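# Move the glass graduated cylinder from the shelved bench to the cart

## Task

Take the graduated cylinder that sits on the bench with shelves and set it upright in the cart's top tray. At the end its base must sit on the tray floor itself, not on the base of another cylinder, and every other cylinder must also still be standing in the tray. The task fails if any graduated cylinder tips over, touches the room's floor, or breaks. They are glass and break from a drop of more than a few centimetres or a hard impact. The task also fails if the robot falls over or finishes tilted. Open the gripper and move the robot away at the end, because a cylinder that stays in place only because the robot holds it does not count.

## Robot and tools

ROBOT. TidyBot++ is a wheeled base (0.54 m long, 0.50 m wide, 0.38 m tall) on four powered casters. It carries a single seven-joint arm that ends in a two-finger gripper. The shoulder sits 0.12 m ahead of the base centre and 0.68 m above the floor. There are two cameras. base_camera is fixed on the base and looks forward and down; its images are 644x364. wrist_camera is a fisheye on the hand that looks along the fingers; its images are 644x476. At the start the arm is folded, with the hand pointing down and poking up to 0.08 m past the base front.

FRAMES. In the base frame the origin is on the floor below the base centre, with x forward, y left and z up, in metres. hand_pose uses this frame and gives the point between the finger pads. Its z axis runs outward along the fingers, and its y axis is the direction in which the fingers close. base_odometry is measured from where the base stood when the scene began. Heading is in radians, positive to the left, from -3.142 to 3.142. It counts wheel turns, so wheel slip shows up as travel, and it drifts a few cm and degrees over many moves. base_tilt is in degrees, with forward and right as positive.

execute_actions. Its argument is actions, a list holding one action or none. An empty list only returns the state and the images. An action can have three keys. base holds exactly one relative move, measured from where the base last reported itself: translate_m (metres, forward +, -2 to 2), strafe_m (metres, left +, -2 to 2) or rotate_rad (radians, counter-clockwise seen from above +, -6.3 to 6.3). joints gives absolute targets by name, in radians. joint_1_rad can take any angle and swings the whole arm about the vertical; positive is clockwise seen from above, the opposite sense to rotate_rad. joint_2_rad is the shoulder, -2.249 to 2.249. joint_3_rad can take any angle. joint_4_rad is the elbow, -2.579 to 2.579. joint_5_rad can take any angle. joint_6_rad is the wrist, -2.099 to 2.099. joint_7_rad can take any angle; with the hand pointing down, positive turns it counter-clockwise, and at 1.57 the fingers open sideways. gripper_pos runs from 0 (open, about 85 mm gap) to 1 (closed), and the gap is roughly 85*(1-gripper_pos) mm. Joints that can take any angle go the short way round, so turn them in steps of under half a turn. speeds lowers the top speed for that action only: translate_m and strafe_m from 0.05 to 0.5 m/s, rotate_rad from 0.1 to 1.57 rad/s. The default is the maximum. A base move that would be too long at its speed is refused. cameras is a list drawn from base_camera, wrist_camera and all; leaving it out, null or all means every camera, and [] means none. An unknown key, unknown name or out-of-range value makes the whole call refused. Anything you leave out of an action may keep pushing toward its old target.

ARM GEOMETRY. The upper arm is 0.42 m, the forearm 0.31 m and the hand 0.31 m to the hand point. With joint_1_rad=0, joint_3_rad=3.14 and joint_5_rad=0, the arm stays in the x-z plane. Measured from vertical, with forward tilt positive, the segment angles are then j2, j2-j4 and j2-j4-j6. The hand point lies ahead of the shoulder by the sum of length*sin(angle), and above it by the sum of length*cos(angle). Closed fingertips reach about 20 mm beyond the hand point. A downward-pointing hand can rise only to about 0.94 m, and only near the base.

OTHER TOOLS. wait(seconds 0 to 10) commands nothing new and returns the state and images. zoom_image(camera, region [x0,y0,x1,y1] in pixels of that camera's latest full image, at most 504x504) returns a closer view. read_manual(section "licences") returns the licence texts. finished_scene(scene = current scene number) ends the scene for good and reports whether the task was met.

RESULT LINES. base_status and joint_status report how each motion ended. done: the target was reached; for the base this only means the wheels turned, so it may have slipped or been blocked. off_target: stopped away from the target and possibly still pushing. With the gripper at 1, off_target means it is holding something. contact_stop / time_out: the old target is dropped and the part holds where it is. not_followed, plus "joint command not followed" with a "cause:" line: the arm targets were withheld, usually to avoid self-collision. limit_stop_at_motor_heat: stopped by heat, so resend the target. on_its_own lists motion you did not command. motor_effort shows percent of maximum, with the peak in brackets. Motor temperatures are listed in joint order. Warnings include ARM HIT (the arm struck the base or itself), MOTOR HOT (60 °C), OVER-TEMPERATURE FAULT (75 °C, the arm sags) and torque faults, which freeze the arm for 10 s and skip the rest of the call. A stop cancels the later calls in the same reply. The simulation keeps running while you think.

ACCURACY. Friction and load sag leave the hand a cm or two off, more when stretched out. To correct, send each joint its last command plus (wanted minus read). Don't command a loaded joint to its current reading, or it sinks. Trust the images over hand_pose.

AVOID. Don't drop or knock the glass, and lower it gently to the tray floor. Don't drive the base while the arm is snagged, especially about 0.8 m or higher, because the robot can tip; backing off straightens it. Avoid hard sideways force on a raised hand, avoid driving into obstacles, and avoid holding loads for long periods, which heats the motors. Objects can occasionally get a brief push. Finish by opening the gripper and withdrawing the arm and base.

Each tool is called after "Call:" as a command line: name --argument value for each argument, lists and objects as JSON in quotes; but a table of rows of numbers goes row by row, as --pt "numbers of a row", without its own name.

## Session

Call:
execute_actions --actions '[]'

Scene clock: 0.00 s.
Motor temperatures (°C, as the motors report them): [33 32 29 30 33 38 44]
base_odometry: x=+0.000 y=+0.000 heading=+0.000 (m, m, rad; odometry frame)
base_tilt: forward=+0.5 right=+0.1 (deg)
base_status: not commanded
joint_positions: joint_1_rad=-0.013 joint_2_rad=-0.367 joint_3_rad=+3.093 joint_4_rad=-2.531 joint_5_rad=+0.012 joint_6_rad=-0.833 joint_7_rad=+1.570 gripper_pos=+0.000
joint_status: not commanded
motor_effort: joint_1_rad=+1 joint_2_rad=-1 joint_3_rad=+0 joint_4_rad=+15 joint_5_rad=+0 joint_6_rad=+1 joint_7_rad=-1 (%)
hand_pose: x=+0.2727 y=+0.0059 z=+0.5904 quat_wxyz=(+0.011, +0.997, +0.033, +0.072) (m; base frame)
pictures: base_camera, wrist_camera
camera_calibration (this result's frames):
wrist_camera: T_world_to_cam=[[0.020334, -0.999778, -0.00558545, 0.00706951], [-0.98036, -0.0188423, -0.196314, 0.443526], [0.196165, 0.00946761, -0.980525, 0.657844], [0, 0, 0, 1]] pos_world=[0.305625, 0.0091968, 0.732142]
Images, in order (width x height): base_camera 644x364, wrist_camera 644x476.

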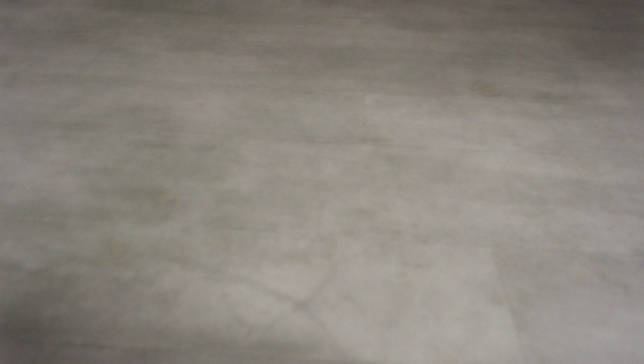

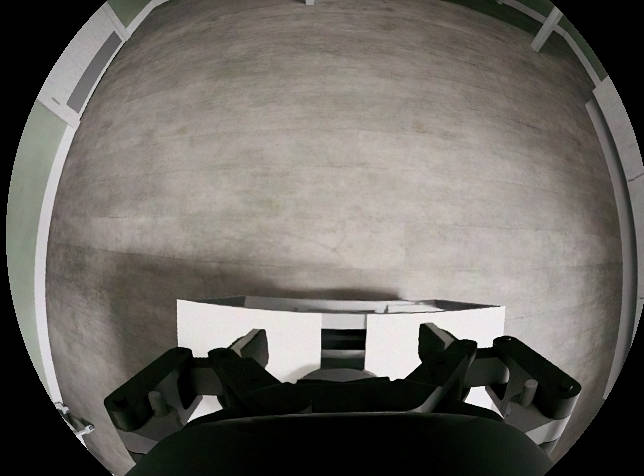

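Call:
execute_actions --actions '[{"base":{"strafe_m":0.3},"joints":{"joint_1_rad":-2.2,"joint_2_rad":0.5,"joint_4_rad":-0.5,"joint_6_rad":-1.05}}]' --cameras '["wrist_camera"]'

Scene clock: 6.63 s.
Motor temperatures (°C, as the motors report them): [33 32 29 31 33 38 44]
base_odometry: x=+0.000 y=+0.300 heading=+0.000 (m, m, rad; odometry frame)
base_tilt: forward=+0.5 right=+0.0 (deg)
base_status: done
joint_positions: joint_1_rad=-2.193 joint_2_rad=+0.481 joint_3_rad=+3.093 joint_4_rad=-0.526 joint_5_rad=+0.012 joint_6_rad=-1.020 joint_7_rad=+1.570 gripper_pos=+0.000
joint_status: all done
motor_effort: joint_1_rad=+1(1) joint_2_rad=-33(34) joint_3_rad=-2(2) joint_4_rad=+19(20) joint_5_rad=+0(0) joint_6_rad=+7(7) joint_7_rad=-1(1) (%)
hand_pose: x=-0.3282 y=+0.5884 z=+1.0865 quat_wxyz=(-0.477, +0.377, +0.760, +0.228) (m; base frame)
pictures: wrist_camera
camera_calibration (this result's frames):
wrist_camera: T_world_to_cam=[[0.788017, 0.611935, -0.0675576, -0.0245562], [0.190636, -0.346875, -0.918333, 1.32459], [-0.585394, 0.710784, -0.39, -0.0541016], [0, 0, 0, 1]] pos_world=[-0.264834, 0.512948, 1.19366]
Images, in order (width x height): wrist_camera 644x476.

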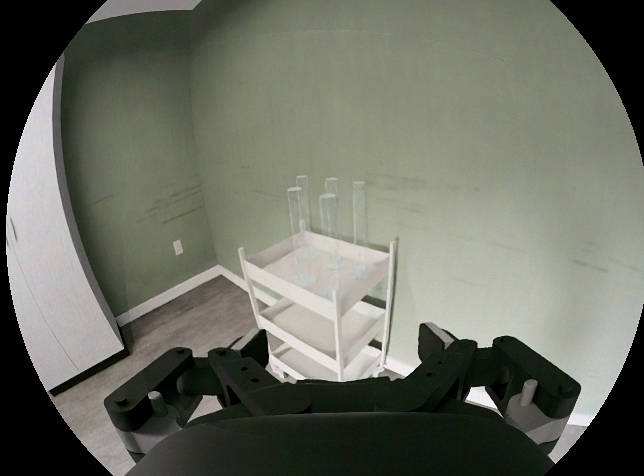

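Call:
zoom_image --camera "wrist_camera" --region '[230, 165, 410, 325]'

Region (230, 165, 410, 325) of wrist_camera's 644x476 image, scaled by 2.800.

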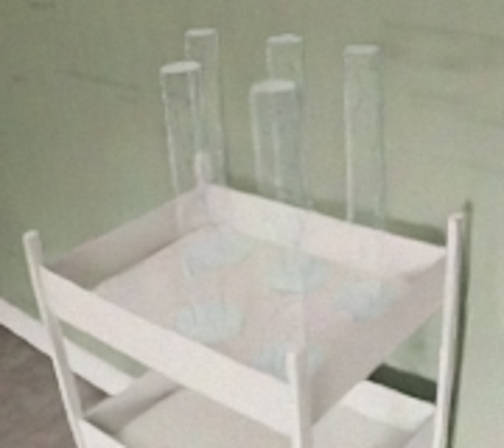

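Call:
execute_actions --actions '[{"base":{"translate_m":0.75},"joints":{"joint_1_rad":0.012,"joint_2_rad":-0.18,"joint_3_rad":3.156,"joint_4_rad":-2.17,"joint_6_rad":0.2}}]'

Scene clock: 21.63 s.
Motor temperatures (°C, as the motors report them): [33 32 29 31 33 38 44]
base_odometry: x=+0.750 y=+0.300 heading=+0.000 (m, m, rad; odometry frame)
base_tilt: forward=+0.5 right=+0.0 (deg)
base_status: done
joint_positions: joint_1_rad=-0.002 joint_2_rad=-0.164 joint_3_rad=+3.143 joint_4_rad=-2.144 joint_5_rad=+0.012 joint_6_rad=+0.170 joint_7_rad=+1.570 gripper_pos=+0.000
joint_status: all done
motor_effort: joint_1_rad=+1(6) joint_2_rad=-14(36) joint_3_rad=+0(4) joint_4_rad=+21(22) joint_5_rad=-1(0) joint_6_rad=+8(8) joint_7_rad=-1(0) (%)
hand_pose: x=+0.6411 y=+0.0026 z=+0.8980 quat_wxyz=(+0.002, +0.786, +0.006, +0.618) (m; base frame)
pictures: base_camera, wrist_camera
camera_calibration (this result's frames):
wrist_camera: T_world_to_cam=[[0.02018, -0.99888, -0.0427972, 0.0315394], [-0.185136, 0.0383322, -0.981965, 1.06056], [0.982506, 0.0277394, -0.184156, -0.332081], [0, 0, 0, 1]] pos_world=[0.521983, 0.0000622349, 0.981628]
Images, in order (width x height): base_camera 644x364, wrist_camera 644x476.

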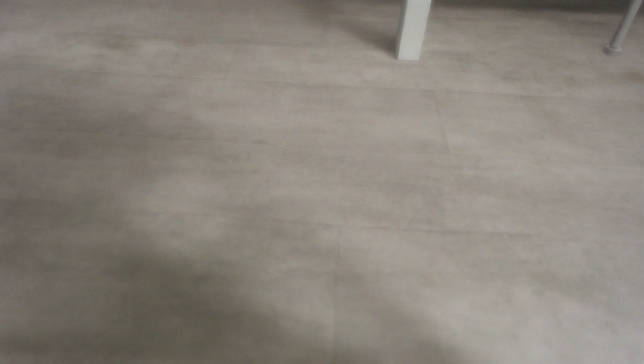

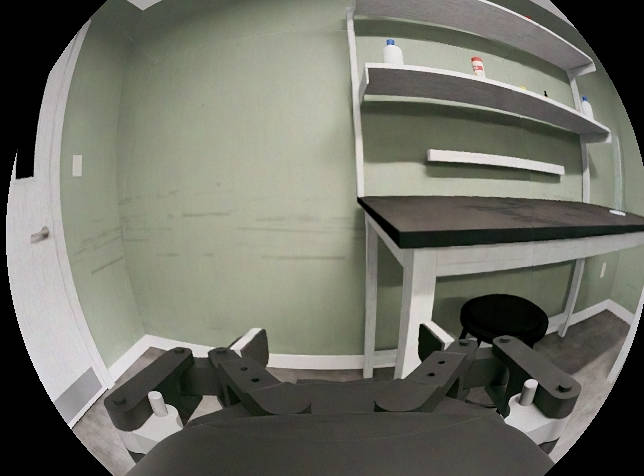

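Call:
execute_actions --actions '[{"base":{"strafe_m":-1.12},"joints":{"joint_2_rad":-0.15,"joint_4_rad":-1.66,"joint_6_rad":-0.33}}]'

Scene clock: 31.77 s.
Motor temperatures (°C, as the motors report them): [33 32 29 31 33 38 44]
base_odometry: x=+0.751 y=-0.820 heading=+0.000 (m, m, rad; odometry frame)
base_tilt: forward=+0.5 right=+0.1 (deg)
base_status: done
joint_positions: joint_1_rad=+0.001 joint_2_rad=-0.164 joint_3_rad=+3.148 joint_4_rad=-1.684 joint_5_rad=+0.012 joint_6_rad=-0.301 joint_7_rad=+1.570 gripper_pos=+0.000
joint_status: all done
motor_effort: joint_1_rad=+0(2) joint_2_rad=-15(14) joint_3_rad=-1(2) joint_4_rad=+22(22) joint_5_rad=+0(0) joint_6_rad=+8(7) joint_7_rad=-1(1) (%)
hand_pose: x=+0.6660 y=-0.0040 z=+1.0360 quat_wxyz=(+0.007, +0.790, +0.000, +0.613) (m; base frame)
pictures: base_camera, wrist_camera
camera_calibration (this result's frames):
wrist_camera: T_world_to_cam=[[0.00587065, -0.999068, -0.042759, 0.0398747], [-0.194899, 0.0407965, -0.979974, 1.20536], [0.980806, 0.0140868, -0.194478, -0.319128], [0, 0, 0, 1]] pos_world=[0.547692, -0.0048414, 1.12086]
Images, in order (width x height): base_camera 644x364, wrist_camera 644x476.

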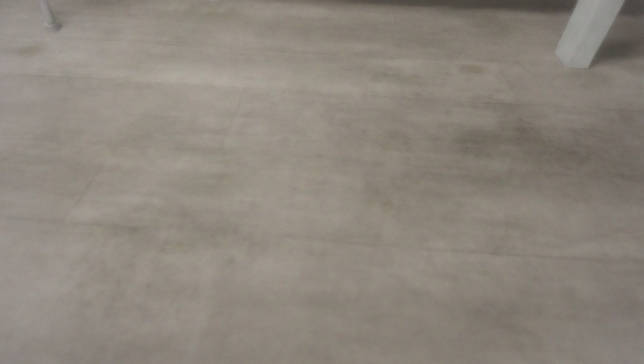

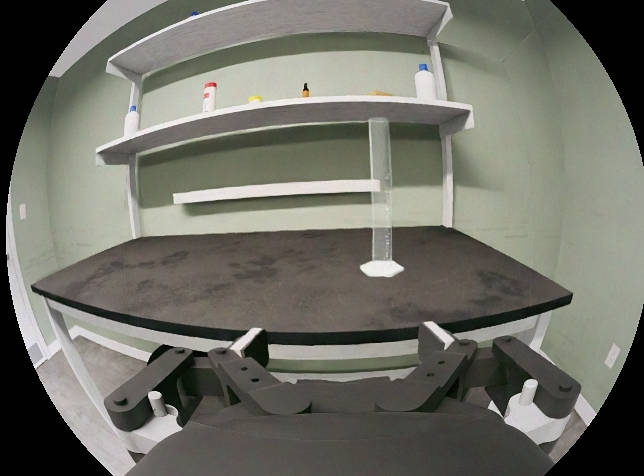

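Call:
execute_actions --actions '[{"base":{"strafe_m":-0.092},"joints":{"joint_6_rad":-0.014}}]' --cameras '["wrist_camera"]'

Call:
execute_actions --actions '[{"base":{"translate_m":0.31}}]' --cameras '["wrist_camera"]'

Scene clock: 38.13 s.
Motor temperatures (°C, as the motors report them): [33 32 29 31 33 38 44]
base_odometry: x=+0.751 y=-0.912 heading=+0.001 (m, m, rad; odometry frame)
base_tilt: forward=+0.6 right=+0.1 (deg)
base_status: done
joint_positions: joint_1_rad=+0.004 joint_2_rad=-0.160 joint_3_rad=+3.153 joint_4_rad=-1.671 joint_5_rad=+0.012 joint_6_rad=-0.024 joint_7_rad=+1.570 gripper_pos=+0.000
joint_status: all done
motor_effort: joint_1_rad=+0(1) joint_2_rad=-15(17) joint_3_rad=+0(2) joint_4_rad=+22(25) joint_5_rad=+0(0) joint_6_rad=+8(9) joint_7_rad=+0(0) (%)
hand_pose: x=+0.6768 y=-0.0081 z=+1.1272 quat_wxyz=(+0.009, +0.694, -0.002, +0.720) (m; base frame)
pictures: wrist_camera
camera_calibration (this result's frames):
wrist_camera: T_world_to_cam=[[0.0120068, -0.999222, -0.0375701, 0.0295282], [0.0893199, 0.0384944, -0.995259, 1.1219], [0.995931, 0.00859414, 0.0897126, -0.642545], [0, 0, 0, 1]] pos_world=[0.539368, -0.00815945, 1.17533]
Images, in order (width x height): wrist_camera 644x476.

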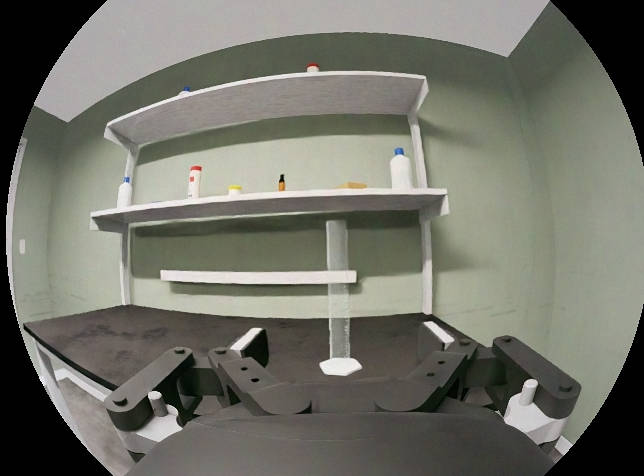

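Scene clock: 40.07 s.
Motor temperatures (°C, as the motors report them): [33 32 29 31 33 38 44]
base_odometry: x=+1.062 y=-0.912 heading=+0.000 (m, m, rad; odometry frame)
base_tilt: forward=+0.5 right=+0.0 (deg)
base_status: done
joint_positions: joint_1_rad=+0.004 joint_2_rad=-0.149 joint_3_rad=+3.153 joint_4_rad=-1.671 joint_5_rad=+0.012 joint_6_rad=-0.024 joint_7_rad=+1.570 gripper_pos=+0.000
joint_status: not commanded
motor_effort: joint_1_rad=+0(1) joint_2_rad=-16(18) joint_3_rad=-1(0) joint_4_rad=+23(24) joint_5_rad=-1(0) joint_6_rad=+8(9) joint_7_rad=+0(1) (%)
hand_pose: x=+0.6817 y=-0.0082 z=+1.1211 quat_wxyz=(+0.009, +0.698, -0.002, +0.716) (m; base frame)
pictures: wrist_camera
camera_calibration (this result's frames):
wrist_camera: T_world_to_cam=[[0.0115967, -0.99922, -0.0377414, 0.0296905], [0.0784733, 0.038537, -0.996171, 1.12381], [0.996849, 0.00859065, 0.078859, -0.635388], [0, 0, 0, 1]] pos_world=[0.544852, -0.00818251, 1.17073]
Images, in order (width x height): wrist_camera 644x476.

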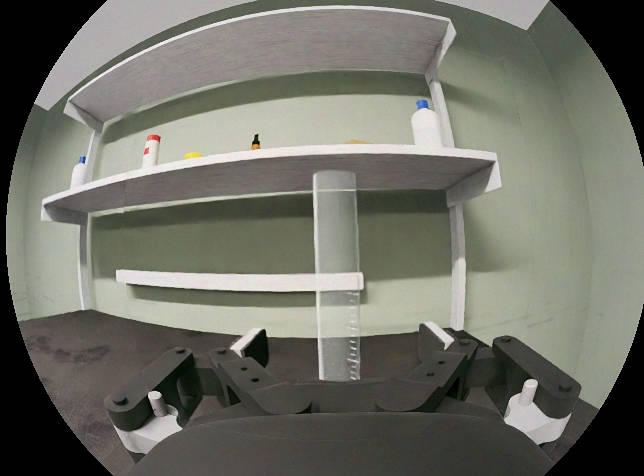

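Call:
execute_actions --actions '[{"base":{"translate_m":0.122},"speeds":{"translate_m":0.2}}]' --cameras '["wrist_camera"]'

Scene clock: 43.70 s.
Motor temperatures (°C, as the motors report them): [33 32 29 31 33 38 44]
base_odometry: x=+1.184 y=-0.912 heading=+0.000 (m, m, rad; odometry frame)
base_tilt: forward=+0.5 right=+0.1 (deg)
base_status: done
joint_positions: joint_1_rad=+0.004 joint_2_rad=-0.150 joint_3_rad=+3.153 joint_4_rad=-1.671 joint_5_rad=+0.012 joint_6_rad=-0.024 joint_7_rad=+1.570 gripper_pos=+0.000
joint_status: not commanded
motor_effort: joint_1_rad=+0(0) joint_2_rad=-16(19) joint_3_rad=+0(1) joint_4_rad=+22(23) joint_5_rad=+0(0) joint_6_rad=+7(8) joint_7_rad=-1(1) (%)
hand_pose: x=+0.6812 y=-0.0082 z=+1.1218 quat_wxyz=(+0.009, +0.698, -0.002, +0.716) (m; base frame)
pictures: wrist_camera
camera_calibration (this result's frames):
wrist_camera: T_world_to_cam=[[0.0116458, -0.99922, -0.0377205, 0.0296703], [0.0797675, 0.0385312, -0.996069, 1.12359], [0.996745, 0.00859115, 0.0801541, -0.636258], [0, 0, 0, 1]] pos_world=[0.544216, -0.00817978, 1.17129]
Images, in order (width x height): wrist_camera 644x476.

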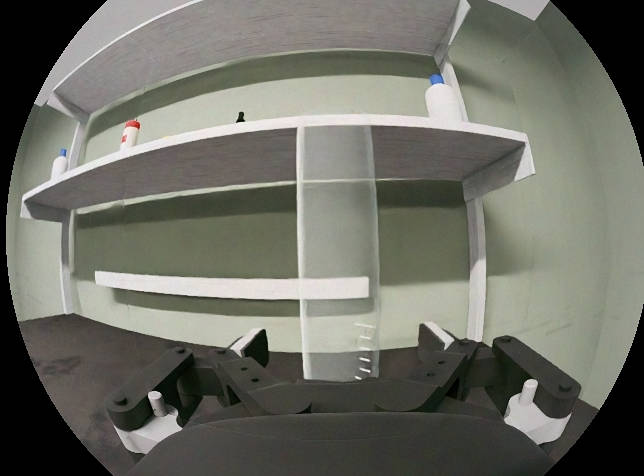

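Call:
execute_actions --actions '[{"base":{"translate_m":0.01},"joints":{"gripper_pos":0.4}}]' --cameras '[]'

Call:
execute_actions --actions '[{"joints":{"gripper_pos":0.85}}]' --cameras '["wrist_camera"]'

Scene clock: 48.40 s.
Motor temperatures (°C, as the motors report them): [33 32 29 31 33 38 44]
base_odometry: x=+1.194 y=-0.912 heading=+0.000 (m, m, rad; odometry frame)
base_tilt: forward=+0.5 right=+0.1 (deg)
base_status: done
joint_positions: joint_1_rad=+0.004 joint_2_rad=-0.147 joint_3_rad=+3.153 joint_4_rad=-1.671 joint_5_rad=+0.012 joint_6_rad=-0.024 joint_7_rad=+1.570 gripper_pos=+0.400
joint_status: all done
motor_effort: joint_1_rad=+1(0) joint_2_rad=-15(20) joint_3_rad=-1(1) joint_4_rad=+22(23) joint_5_rad=+0(0) joint_6_rad=+8(8) joint_7_rad=-1(0) (%)
hand_pose: x=+0.6826 y=-0.0082 z=+1.1200 quat_wxyz=(+0.009, +0.699, -0.002, +0.715) (m; base frame)
pictures: none
No camera images: the call's "cameras" was empty. Leave "cameras" out to get every camera's image.

Scene clock: 49.20 s.
Motor temperatures (°C, as the motors report them): [33 32 29 31 33 38 44]
base_odometry: x=+1.194 y=-0.912 heading=+0.000 (m, m, rad; odometry frame)
base_tilt: forward=+0.6 right=+0.1 (deg)
base_status: not commanded
joint_positions: joint_1_rad=+0.004 joint_2_rad=-0.147 joint_3_rad=+3.153 joint_4_rad=-1.671 joint_5_rad=+0.012 joint_6_rad=-0.024 joint_7_rad=+1.570 gripper_pos=+0.555
joint_status: gripper_pos off_target (ended at +0.555, target +0.850)
motor_effort: joint_1_rad=+0(0) joint_2_rad=-16(16) joint_3_rad=+0(0) joint_4_rad=+23(24) joint_5_rad=-1(1) joint_6_rad=+9(9) joint_7_rad=-1(0) (%)
hand_pose: x=+0.6826 y=-0.0082 z=+1.1200 quat_wxyz=(+0.009, +0.699, -0.002, +0.715) (m; base frame)
pictures: wrist_camera
camera_calibration (this result's frames):
wrist_camera: T_world_to_cam=[[0.0115245, -0.99922, -0.0377715, 0.0297196], [0.0765633, 0.0385449, -0.996319, 1.12414], [0.996998, 0.00859019, 0.0769477, -0.634102], [0, 0, 0, 1]] pos_world=[0.545789, -0.0081864, 1.16992]
Images, in order (width x height): wrist_camera 644x476.

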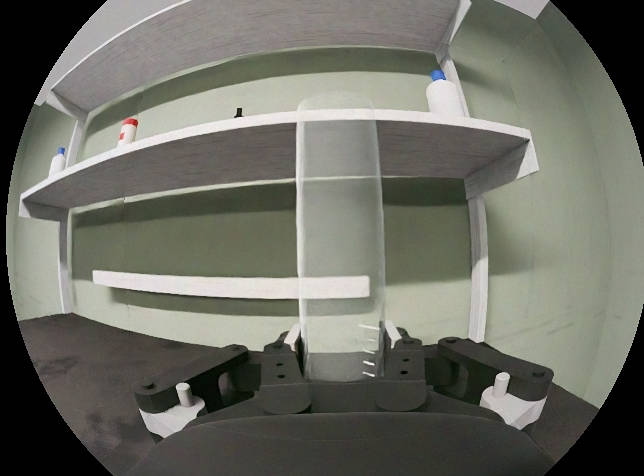

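Call:
execute_actions --actions '[{"joints":{"joint_2_rad":-0.185,"joint_4_rad":-1.55,"joint_6_rad":-0.13}}]' --cameras '["wrist_camera"]'

Scene clock: 56.23 s.
Motor temperatures (°C, as the motors report them): [33 32 29 31 33 38 44]
base_odometry: x=+1.194 y=-0.912 heading=+0.000 (m, m, rad; odometry frame)
base_tilt: forward=+0.5 right=+0.1 (deg)
base_status: not commanded
joint_positions: joint_1_rad=+0.004 joint_2_rad=-0.163 joint_3_rad=+3.153 joint_4_rad=-1.584 joint_5_rad=+0.012 joint_6_rad=-0.112 joint_7_rad=+1.570 gripper_pos=+0.555
joint_status: all done
motor_effort: joint_1_rad=+1(1) joint_2_rad=-16(19) joint_3_rad=+0(0) joint_4_rad=+24(26) joint_5_rad=-1(1) joint_6_rad=+9(11) joint_7_rad=+0(1) (%)
hand_pose: x=+0.6727 y=-0.0085 z=+1.1557 quat_wxyz=(+0.010, +0.694, -0.003, +0.720) (m; base frame)
pictures: wrist_camera
camera_calibration (this result's frames):
wrist_camera: T_world_to_cam=[[0.0110094, -0.99923, -0.0376554, 0.0310798], [0.0914485, 0.038506, -0.995065, 1.14897], [0.995749, 0.00751159, 0.091802, -0.643387], [0, 0, 0, 1]] pos_world=[0.535238, -0.00835359, 1.20354]
Images, in order (width x height): wrist_camera 644x476.

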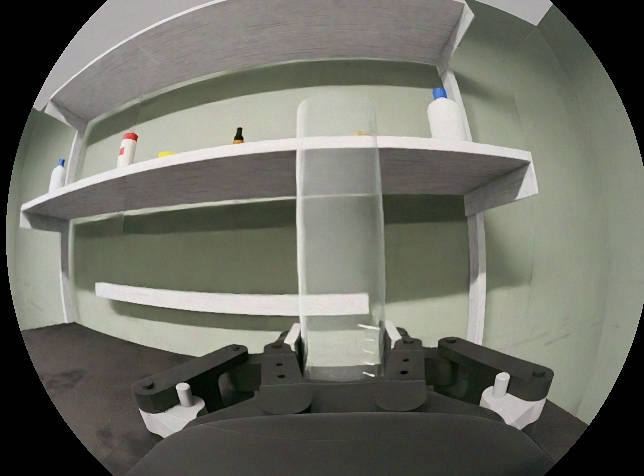

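Call:
execute_actions --actions '[{"base":{"strafe_m":1.42},"joints":{"joint_1_rad":-1.58}}]' --cameras '[]'

Call:
execute_actions --actions '[{"base":{"translate_m":-2.0},"joints":{"joint_2_rad":-0.24,"joint_4_rad":-2.027,"joint_6_rad":0.30}}]' --cameras '["wrist_camera"]'

Scene clock: 61.90 s.
Motor temperatures (°C, as the motors report them): [33 32 29 31 33 38 44]
base_odometry: x=+1.195 y=+0.508 heading=-0.001 (m, m, rad; odometry frame)
base_tilt: forward=+0.5 right=+0.0 (deg)
base_status: done
joint_positions: joint_1_rad=-1.567 joint_2_rad=-0.164 joint_3_rad=+3.157 joint_4_rad=-1.584 joint_5_rad=+0.012 joint_6_rad=-0.115 joint_7_rad=+1.570 gripper_pos=+0.555
joint_status: all done
motor_effort: joint_1_rad=+1(2) joint_2_rad=-16(20) joint_3_rad=-1(3) joint_4_rad=+25(25) joint_5_rad=-1(1) joint_6_rad=+9(11) joint_7_rad=-1(0) (%)
hand_pose: x=+0.1296 y=+0.5530 z=+1.1556 quat_wxyz=(-0.501, +0.494, +0.488, +0.516) (m; base frame)
pictures: none
No camera images: the call's "cameras" was empty. Leave "cameras" out to get every camera's image.

Scene clock: 67.27 s.
Motor temperatures (°C, as the motors report them): [33 32 29 31 33 39 44]
base_odometry: x=-0.805 y=+0.509 heading=-0.001 (m, m, rad; odometry frame)
base_tilt: forward=+0.5 right=+0.0 (deg)
base_status: done
joint_positions: joint_1_rad=-1.569 joint_2_rad=-0.211 joint_3_rad=+3.157 joint_4_rad=-2.017 joint_5_rad=+0.012 joint_6_rad=+0.259 joint_7_rad=+1.570 gripper_pos=+0.555
joint_status: all done
motor_effort: joint_1_rad=+0(1) joint_2_rad=-15(17) joint_3_rad=-1(3) joint_4_rad=+24(26) joint_5_rad=-1(1) joint_6_rad=+10(10) joint_7_rad=-1(1) (%)
hand_pose: x=+0.1265 y=+0.5289 z=+1.0275 quat_wxyz=(-0.501, +0.495, +0.493, +0.511) (m; base frame)
pictures: wrist_camera
camera_calibration (this result's frames):
wrist_camera: T_world_to_cam=[[0.999117, 0.0140154, -0.0396117, -0.0896307], [-0.0405804, 0.0773609, -0.996177, 1.04792], [-0.0108974, 0.996905, 0.0778613, -0.473402], [0, 0, 0, 1]] pos_world=[0.126918, 0.392125, 1.07722]
Images, in order (width x height): wrist_camera 644x476.

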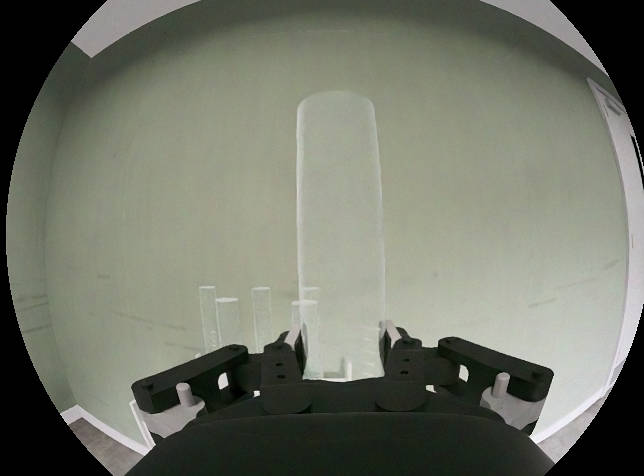

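Call:
execute_actions --actions '[{"base":{"translate_m":-0.315}}]' --cameras '["wrist_camera"]'

Call:
execute_actions --actions '[{"base":{"strafe_m":0.17}}]' --cameras '["wrist_camera"]'

Scene clock: 72.53 s.
Motor temperatures (°C, as the motors report them): [33 32 29 31 33 39 44]
base_odometry: x=-1.120 y=+0.509 heading=-0.001 (m, m, rad; odometry frame)
base_tilt: forward=+0.5 right=+0.0 (deg)
base_status: done
joint_positions: joint_1_rad=-1.573 joint_2_rad=-0.211 joint_3_rad=+3.155 joint_4_rad=-2.017 joint_5_rad=+0.012 joint_6_rad=+0.259 joint_7_rad=+1.570 gripper_pos=+0.555
joint_status: not commanded
motor_effort: joint_1_rad=+1(3) joint_2_rad=-15(16) joint_3_rad=+0(2) joint_4_rad=+24(24) joint_5_rad=+0(0) joint_6_rad=+9(9) joint_7_rad=-1(1) (%)
hand_pose: x=+0.1236 y=+0.5289 z=+1.0277 quat_wxyz=(-0.502, +0.494, +0.494, +0.510) (m; base frame)
pictures: wrist_camera
camera_calibration (this result's frames):
wrist_camera: T_world_to_cam=[[0.999046, 0.0192327, -0.0392134, -0.0898988], [-0.0405946, 0.077643, -0.996154, 1.04784], [-0.016114, 0.996796, 0.0783496, -0.473177], [0, 0, 0, 1]] pos_world=[0.124725, 0.392032, 1.07736]
Images, in order (width x height): wrist_camera 644x476.

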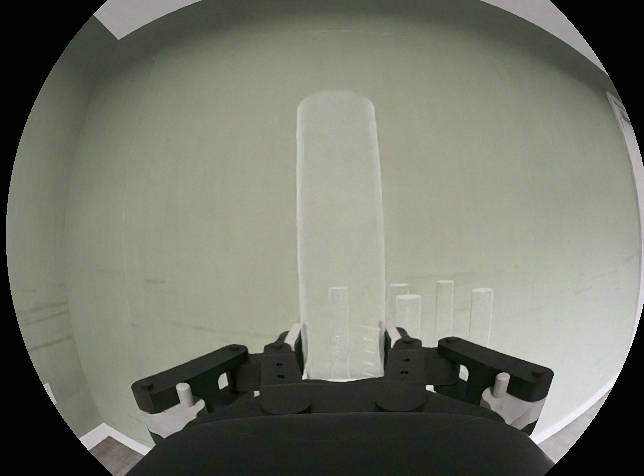

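Scene clock: 74.07 s.
Motor temperatures (°C, as the motors report them): [33 32 29 31 33 39 44]
base_odometry: x=-1.120 y=+0.680 heading=+0.000 (m, m, rad; odometry frame)
base_tilt: forward=+0.5 right=+0.0 (deg)
base_status: done
joint_positions: joint_1_rad=-1.573 joint_2_rad=-0.221 joint_3_rad=+3.155 joint_4_rad=-2.018 joint_5_rad=+0.012 joint_6_rad=+0.261 joint_7_rad=+1.570 gripper_pos=+0.555
joint_status: not commanded
motor_effort: joint_1_rad=+0(0) joint_2_rad=-14(18) joint_3_rad=-1(1) joint_4_rad=+25(25) joint_5_rad=+0(1) joint_6_rad=+9(10) joint_7_rad=+0(1) (%)
hand_pose: x=+0.1236 y=+0.5255 z=+1.0327 quat_wxyz=(-0.504, +0.491, +0.491, +0.513) (m; base frame)
pictures: wrist_camera
camera_calibration (this result's frames):
wrist_camera: T_world_to_cam=[[0.999045, 0.0196507, -0.0390279, -0.090048], [-0.0406101, 0.0878723, -0.995304, 1.04685], [-0.016129, 0.995938, 0.0885864, -0.480309], [0, 0, 0, 1]] pos_world=[0.124728, 0.388138, 1.08096]
Images, in order (width x height): wrist_camera 644x476.

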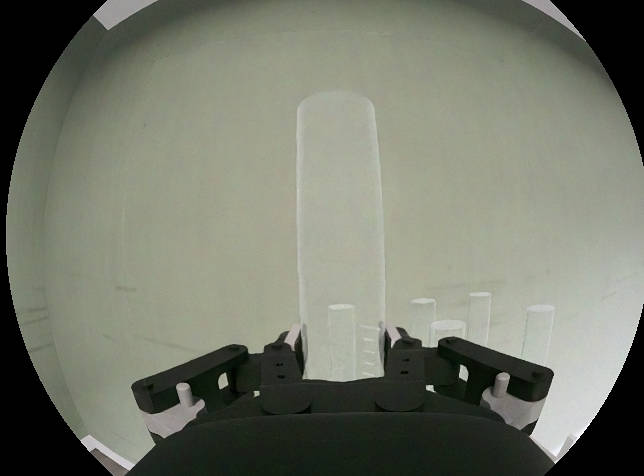

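Call:
zoom_image --camera "wrist_camera" --region '[290, 270, 570, 400]'

Region (290, 270, 570, 400) of wrist_camera's 644x476 image, scaled by 1.800; it fills the top 234 rows of this view, and the rest is white.

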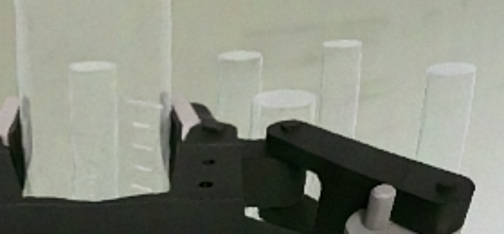

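Call:
execute_actions --actions '[{"base":{"strafe_m":0.148},"speeds":{"strafe_m":0.3},"joints":{"joint_1_rad":-1.6}}]' --cameras '["wrist_camera"]'

Call:
execute_actions --actions '[{"joints":{"joint_2_rad":-0.157,"joint_4_rad":-2.21,"joint_6_rad":0.545}}]' --cameras '["wrist_camera"]'

Scene clock: 80.40 s.
Motor temperatures (°C, as the motors report them): [33 32 29 31 33 39 44]
base_odometry: x=-1.120 y=+0.828 heading=+0.000 (m, m, rad; odometry frame)
base_tilt: forward=+0.5 right=+0.1 (deg)
base_status: done
joint_positions: joint_1_rad=-1.588 joint_2_rad=-0.222 joint_3_rad=+3.155 joint_4_rad=-2.018 joint_5_rad=+0.012 joint_6_rad=+0.262 joint_7_rad=+1.570 gripper_pos=+0.555
joint_status: all done
motor_effort: joint_1_rad=+0(2) joint_2_rad=-14(18) joint_3_rad=-1(1) joint_4_rad=+25(24) joint_5_rad=-2(1) joint_6_rad=+10(10) joint_7_rad=-1(1) (%)
hand_pose: x=+0.1157 y=+0.5249 z=+1.0336 quat_wxyz=(-0.509, +0.487, +0.494, +0.509) (m; base frame)
pictures: wrist_camera
camera_calibration (this result's frames):
wrist_camera: T_world_to_cam=[[0.998638, 0.0346753, -0.0389883, -0.0900355], [-0.0419521, 0.0893112, -0.99512, 1.04673], [-0.031024, 0.9954, 0.0906443, -0.480019], [0, 0, 0, 1]] pos_world=[0.118933, 0.387448, 1.08162]
Images, in order (width x height): wrist_camera 644x476.

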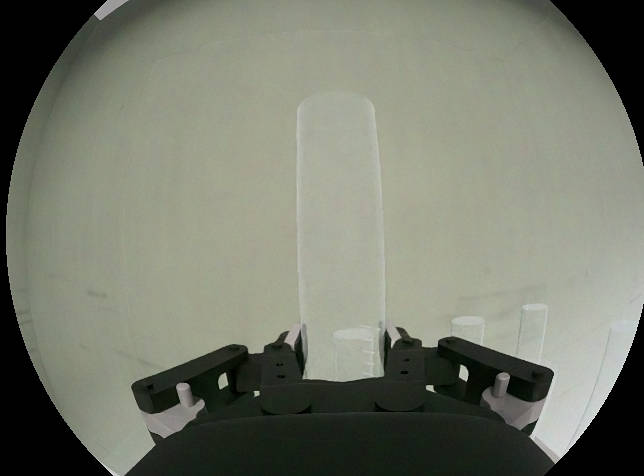

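Scene clock: 81.53 s.
Motor temperatures (°C, as the motors report them): [33 32 29 31 33 39 44]
base_odometry: x=-1.120 y=+0.828 heading=+0.000 (m, m, rad; odometry frame)
base_tilt: forward=+0.5 right=+0.0 (deg)
base_status: not commanded
joint_positions: joint_1_rad=-1.588 joint_2_rad=-0.156 joint_3_rad=+3.155 joint_4_rad=-2.204 joint_5_rad=+0.012 joint_6_rad=+0.503 joint_7_rad=+1.570 gripper_pos=+0.555
joint_status: all done
motor_effort: joint_1_rad=+0(1) joint_2_rad=-15(16) joint_3_rad=+0(1) joint_4_rad=+23(24) joint_5_rad=+0(1) joint_6_rad=+9(12) joint_7_rad=-1(1) (%)
hand_pose: x=+0.1145 y=+0.5251 z=+0.9612 quat_wxyz=(-0.507, +0.489, +0.498, +0.506) (m; base frame)
pictures: wrist_camera
camera_calibration (this result's frames):
wrist_camera: T_world_to_cam=[[0.998538, 0.0369166, -0.0394865, -0.0923221], [-0.04229, 0.0785313, -0.996014, 0.981124], [-0.0336685, 0.996228, 0.0799777, -0.463609], [0, 0, 0, 1]] pos_world=[0.11807, 0.388219, 1.01065]
Images, in order (width x height): wrist_camera 644x476.

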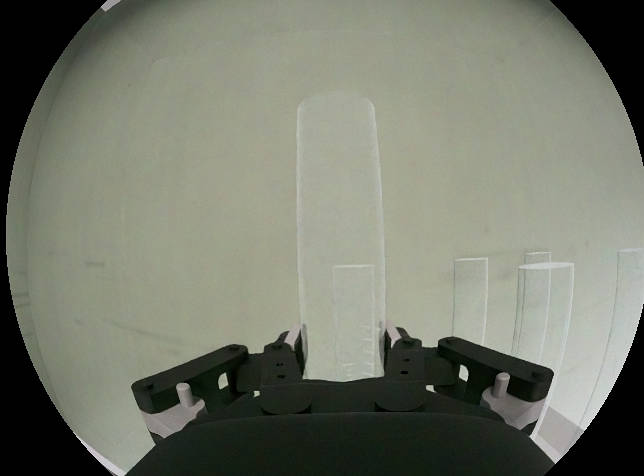

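Call:
execute_actions --actions '[{"joints":{"joint_2_rad":-0.015,"joint_4_rad":-2.386,"joint_6_rad":0.862}}]' --cameras '["wrist_camera"]'

Scene clock: 86.40 s.
Motor temperatures (°C, as the motors report them): [33 32 29 31 33 39 44]
base_odometry: x=-1.120 y=+0.828 heading=+0.000 (m, m, rad; odometry frame)
base_tilt: forward=+0.5 right=+0.0 (deg)
base_status: not commanded
joint_positions: joint_1_rad=-1.588 joint_2_rad=-0.011 joint_3_rad=+3.155 joint_4_rad=-2.380 joint_5_rad=+0.012 joint_6_rad=+0.821 joint_7_rad=+1.570 gripper_pos=+0.555
joint_status: all done
motor_effort: joint_1_rad=+1(1) joint_2_rad=-17(19) joint_3_rad=-1(0) joint_4_rad=+20(23) joint_5_rad=-1(1) joint_6_rad=+9(10) joint_7_rad=-1(1) (%)
hand_pose: x=+0.1131 y=+0.5263 z=+0.8844 quat_wxyz=(-0.507, +0.489, +0.499, +0.504) (m; base frame)
pictures: wrist_camera
camera_calibration (this result's frames):
wrist_camera: T_world_to_cam=[[0.998409, 0.0397524, -0.0399949, -0.0949942], [-0.0428873, 0.0747896, -0.996277, 0.906794], [-0.0366132, 0.996407, 0.0763755, -0.455317], [0, 0, 0, 1]] pos_world=[0.117062, 0.389638, 0.934394]
Images, in order (width x height): wrist_camera 644x476.

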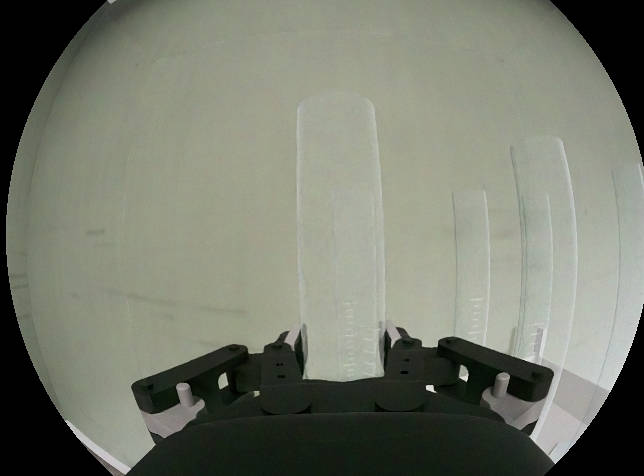

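Call:
execute_actions --actions '[{"joints":{"joint_2_rad":0.027,"joint_4_rad":-2.42,"joint_6_rad":0.928}}]' --cameras '["wrist_camera"]'

Scene clock: 89.03 s.
Motor temperatures (°C, as the motors report them): [33 32 29 31 33 39 44]
base_odometry: x=-1.120 y=+0.828 heading=+0.000 (m, m, rad; odometry frame)
base_tilt: forward=+0.5 right=+0.0 (deg)
base_status: not commanded
joint_positions: joint_1_rad=-1.588 joint_2_rad=+0.024 joint_3_rad=+3.155 joint_4_rad=-2.408 joint_5_rad=+0.012 joint_6_rad=+0.889 joint_7_rad=+1.570 gripper_pos=+0.555
joint_status: all done
motor_effort: joint_1_rad=+1(0) joint_2_rad=-18(19) joint_3_rad=+0(0) joint_4_rad=+18(20) joint_5_rad=-1(1) joint_6_rad=+10(10) joint_7_rad=-1(1) (%)
hand_pose: x=+0.1128 y=+0.5262 z=+0.8728 quat_wxyz=(-0.508, +0.488, +0.498, +0.506) (m; base frame)
pictures: wrist_camera
camera_calibration (this result's frames):
wrist_camera: T_world_to_cam=[[0.998378, 0.0405513, -0.0399514, -0.0956452], [-0.0431144, 0.0803819, -0.995831, 0.891897], [-0.0371709, 0.995939, 0.0819999, -0.458874], [0, 0, 0, 1]] pos_world=[0.116887, 0.389197, 0.921986]
Images, in order (width x height): wrist_camera 644x476.

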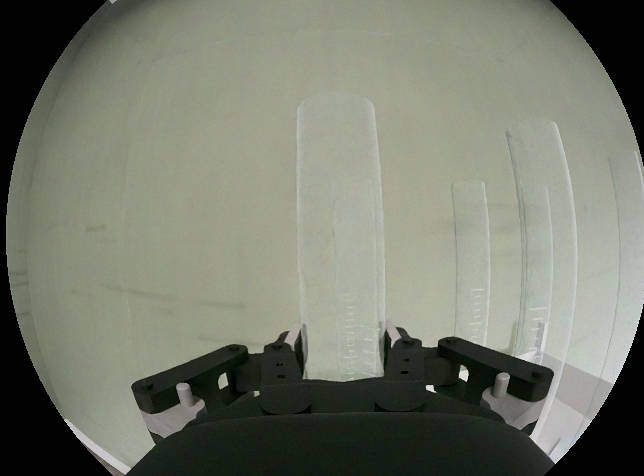

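Call:
execute_actions --actions '[{"joints":{"joint_2_rad":0.035,"joint_4_rad":-2.432}}]' --cameras '["wrist_camera"]'

Scene clock: 90.80 s.
Motor temperatures (°C, as the motors report them): [33 32 29 31 33 39 44]
base_odometry: x=-1.120 y=+0.828 heading=+0.000 (m, m, rad; odometry frame)
base_tilt: forward=+0.5 right=+0.0 (deg)
base_status: not commanded
joint_positions: joint_1_rad=-1.588 joint_2_rad=+0.026 joint_3_rad=+3.155 joint_4_rad=-2.415 joint_5_rad=+0.012 joint_6_rad=+0.892 joint_7_rad=+1.570 gripper_pos=+0.555
joint_status: all done
motor_effort: joint_1_rad=+0(1) joint_2_rad=-17(18) joint_3_rad=-1(0) joint_4_rad=+17(19) joint_5_rad=+0(0) joint_6_rad=+8(10) joint_7_rad=-1(1) (%)
hand_pose: x=+0.1128 y=+0.5249 z=+0.8690 quat_wxyz=(-0.507, +0.489, +0.500, +0.504) (m; base frame)
pictures: wrist_camera
camera_calibration (this result's frames):
wrist_camera: T_world_to_cam=[[0.998378, 0.0403351, -0.0401769, -0.0954282], [-0.0430975, 0.0743624, -0.9963, 0.891763], [-0.0371982, 0.996415, 0.0759801, -0.452315], [0, 0, 0, 1]] pos_world=[0.116881, 0.388229, 0.918996]
Images, in order (width x height): wrist_camera 644x476.

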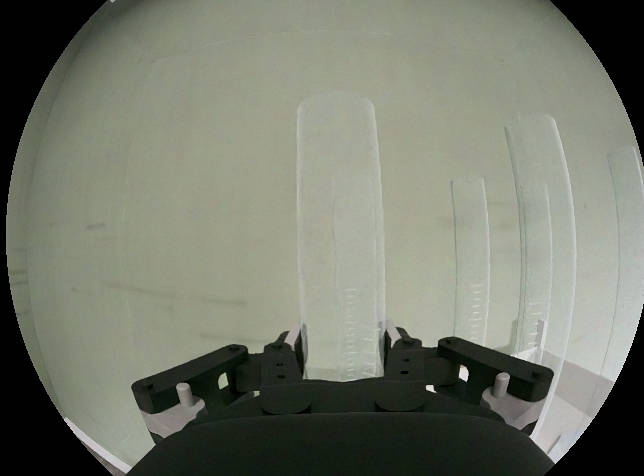

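Contact. Release.

Call:
execute_actions --actions '[{"joints":{"gripper_pos":0.2}}]' --cameras '["wrist_camera"]'

Scene clock: 92.70 s.
Motor temperatures (°C, as the motors report them): [33 32 29 31 33 39 44]
base_odometry: x=-1.120 y=+0.828 heading=+0.000 (m, m, rad; odometry frame)
base_tilt: forward=+0.5 right=+0.0 (deg)
base_status: not commanded
joint_positions: joint_1_rad=-1.588 joint_2_rad=+0.026 joint_3_rad=+3.155 joint_4_rad=-2.415 joint_5_rad=+0.012 joint_6_rad=+0.898 joint_7_rad=+1.570 gripper_pos=+0.200
joint_status: all done
motor_effort: joint_1_rad=+1(1) joint_2_rad=-16(17) joint_3_rad=+0(1) joint_4_rad=+16(18) joint_5_rad=+0(1) joint_6_rad=+8(9) joint_7_rad=-1(0) (%)
hand_pose: x=+0.1128 y=+0.5248 z=+0.8709 quat_wxyz=(-0.508, +0.488, +0.498, +0.506) (m; base frame)
pictures: wrist_camera
camera_calibration (this result's frames):
wrist_camera: T_world_to_cam=[[0.998373, 0.0406273, -0.0400102, -0.0956337], [-0.0431789, 0.080373, -0.995829, 0.890082], [-0.0372421, 0.995937, 0.0819964, -0.457395], [0, 0, 0, 1]] pos_world=[0.116877, 0.387883, 0.920049]
Images, in order (width x height): wrist_camera 644x476.

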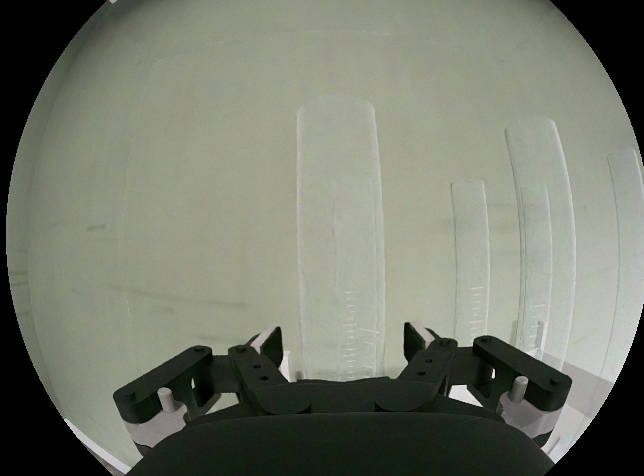

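Call:
execute_actions --actions '[{"base":{"strafe_m":-0.35}}]' --cameras '["wrist_camera"]'

Scene clock: 96.63 s.
Motor temperatures (°C, as the motors report them): [33 32 29 31 33 39 44]
base_odometry: x=-1.121 y=+0.477 heading=+0.000 (m, m, rad; odometry frame)
base_tilt: forward=+0.5 right=+0.0 (deg)
base_status: done
joint_positions: joint_1_rad=-1.589 joint_2_rad=+0.030 joint_3_rad=+3.155 joint_4_rad=-2.416 joint_5_rad=+0.012 joint_6_rad=+0.900 joint_7_rad=+1.570 gripper_pos=+0.200
joint_status: not commanded
motor_effort: joint_1_rad=+1(3) joint_2_rad=-16(19) joint_3_rad=-1(4) joint_4_rad=+16(17) joint_5_rad=-1(1) joint_6_rad=+8(8) joint_7_rad=-1(0) (%)
hand_pose: x=+0.1118 y=+0.5253 z=+0.8688 quat_wxyz=(-0.508, +0.488, +0.499, +0.504) (m; base frame)
pictures: wrist_camera
camera_calibration (this result's frames):
wrist_camera: T_world_to_cam=[[0.998303, 0.0422459, -0.0400913, -0.0955817], [-0.0432658, 0.0771249, -0.996082, 0.889862], [-0.0389883, 0.996126, 0.0788218, -0.454851], [0, 0, 0, 1]] pos_world=[0.116186, 0.388496, 0.918396]
Images, in order (width x height): wrist_camera 644x476.

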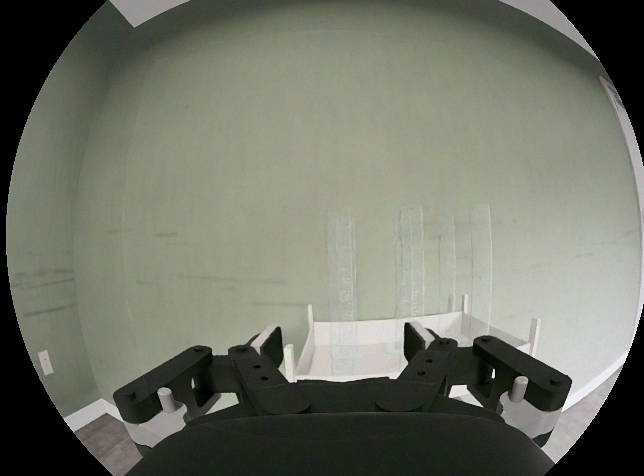

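Upright, level with the others, and well separated.

Call:
finished_scene --scene 2

The scene is finished: the task was done.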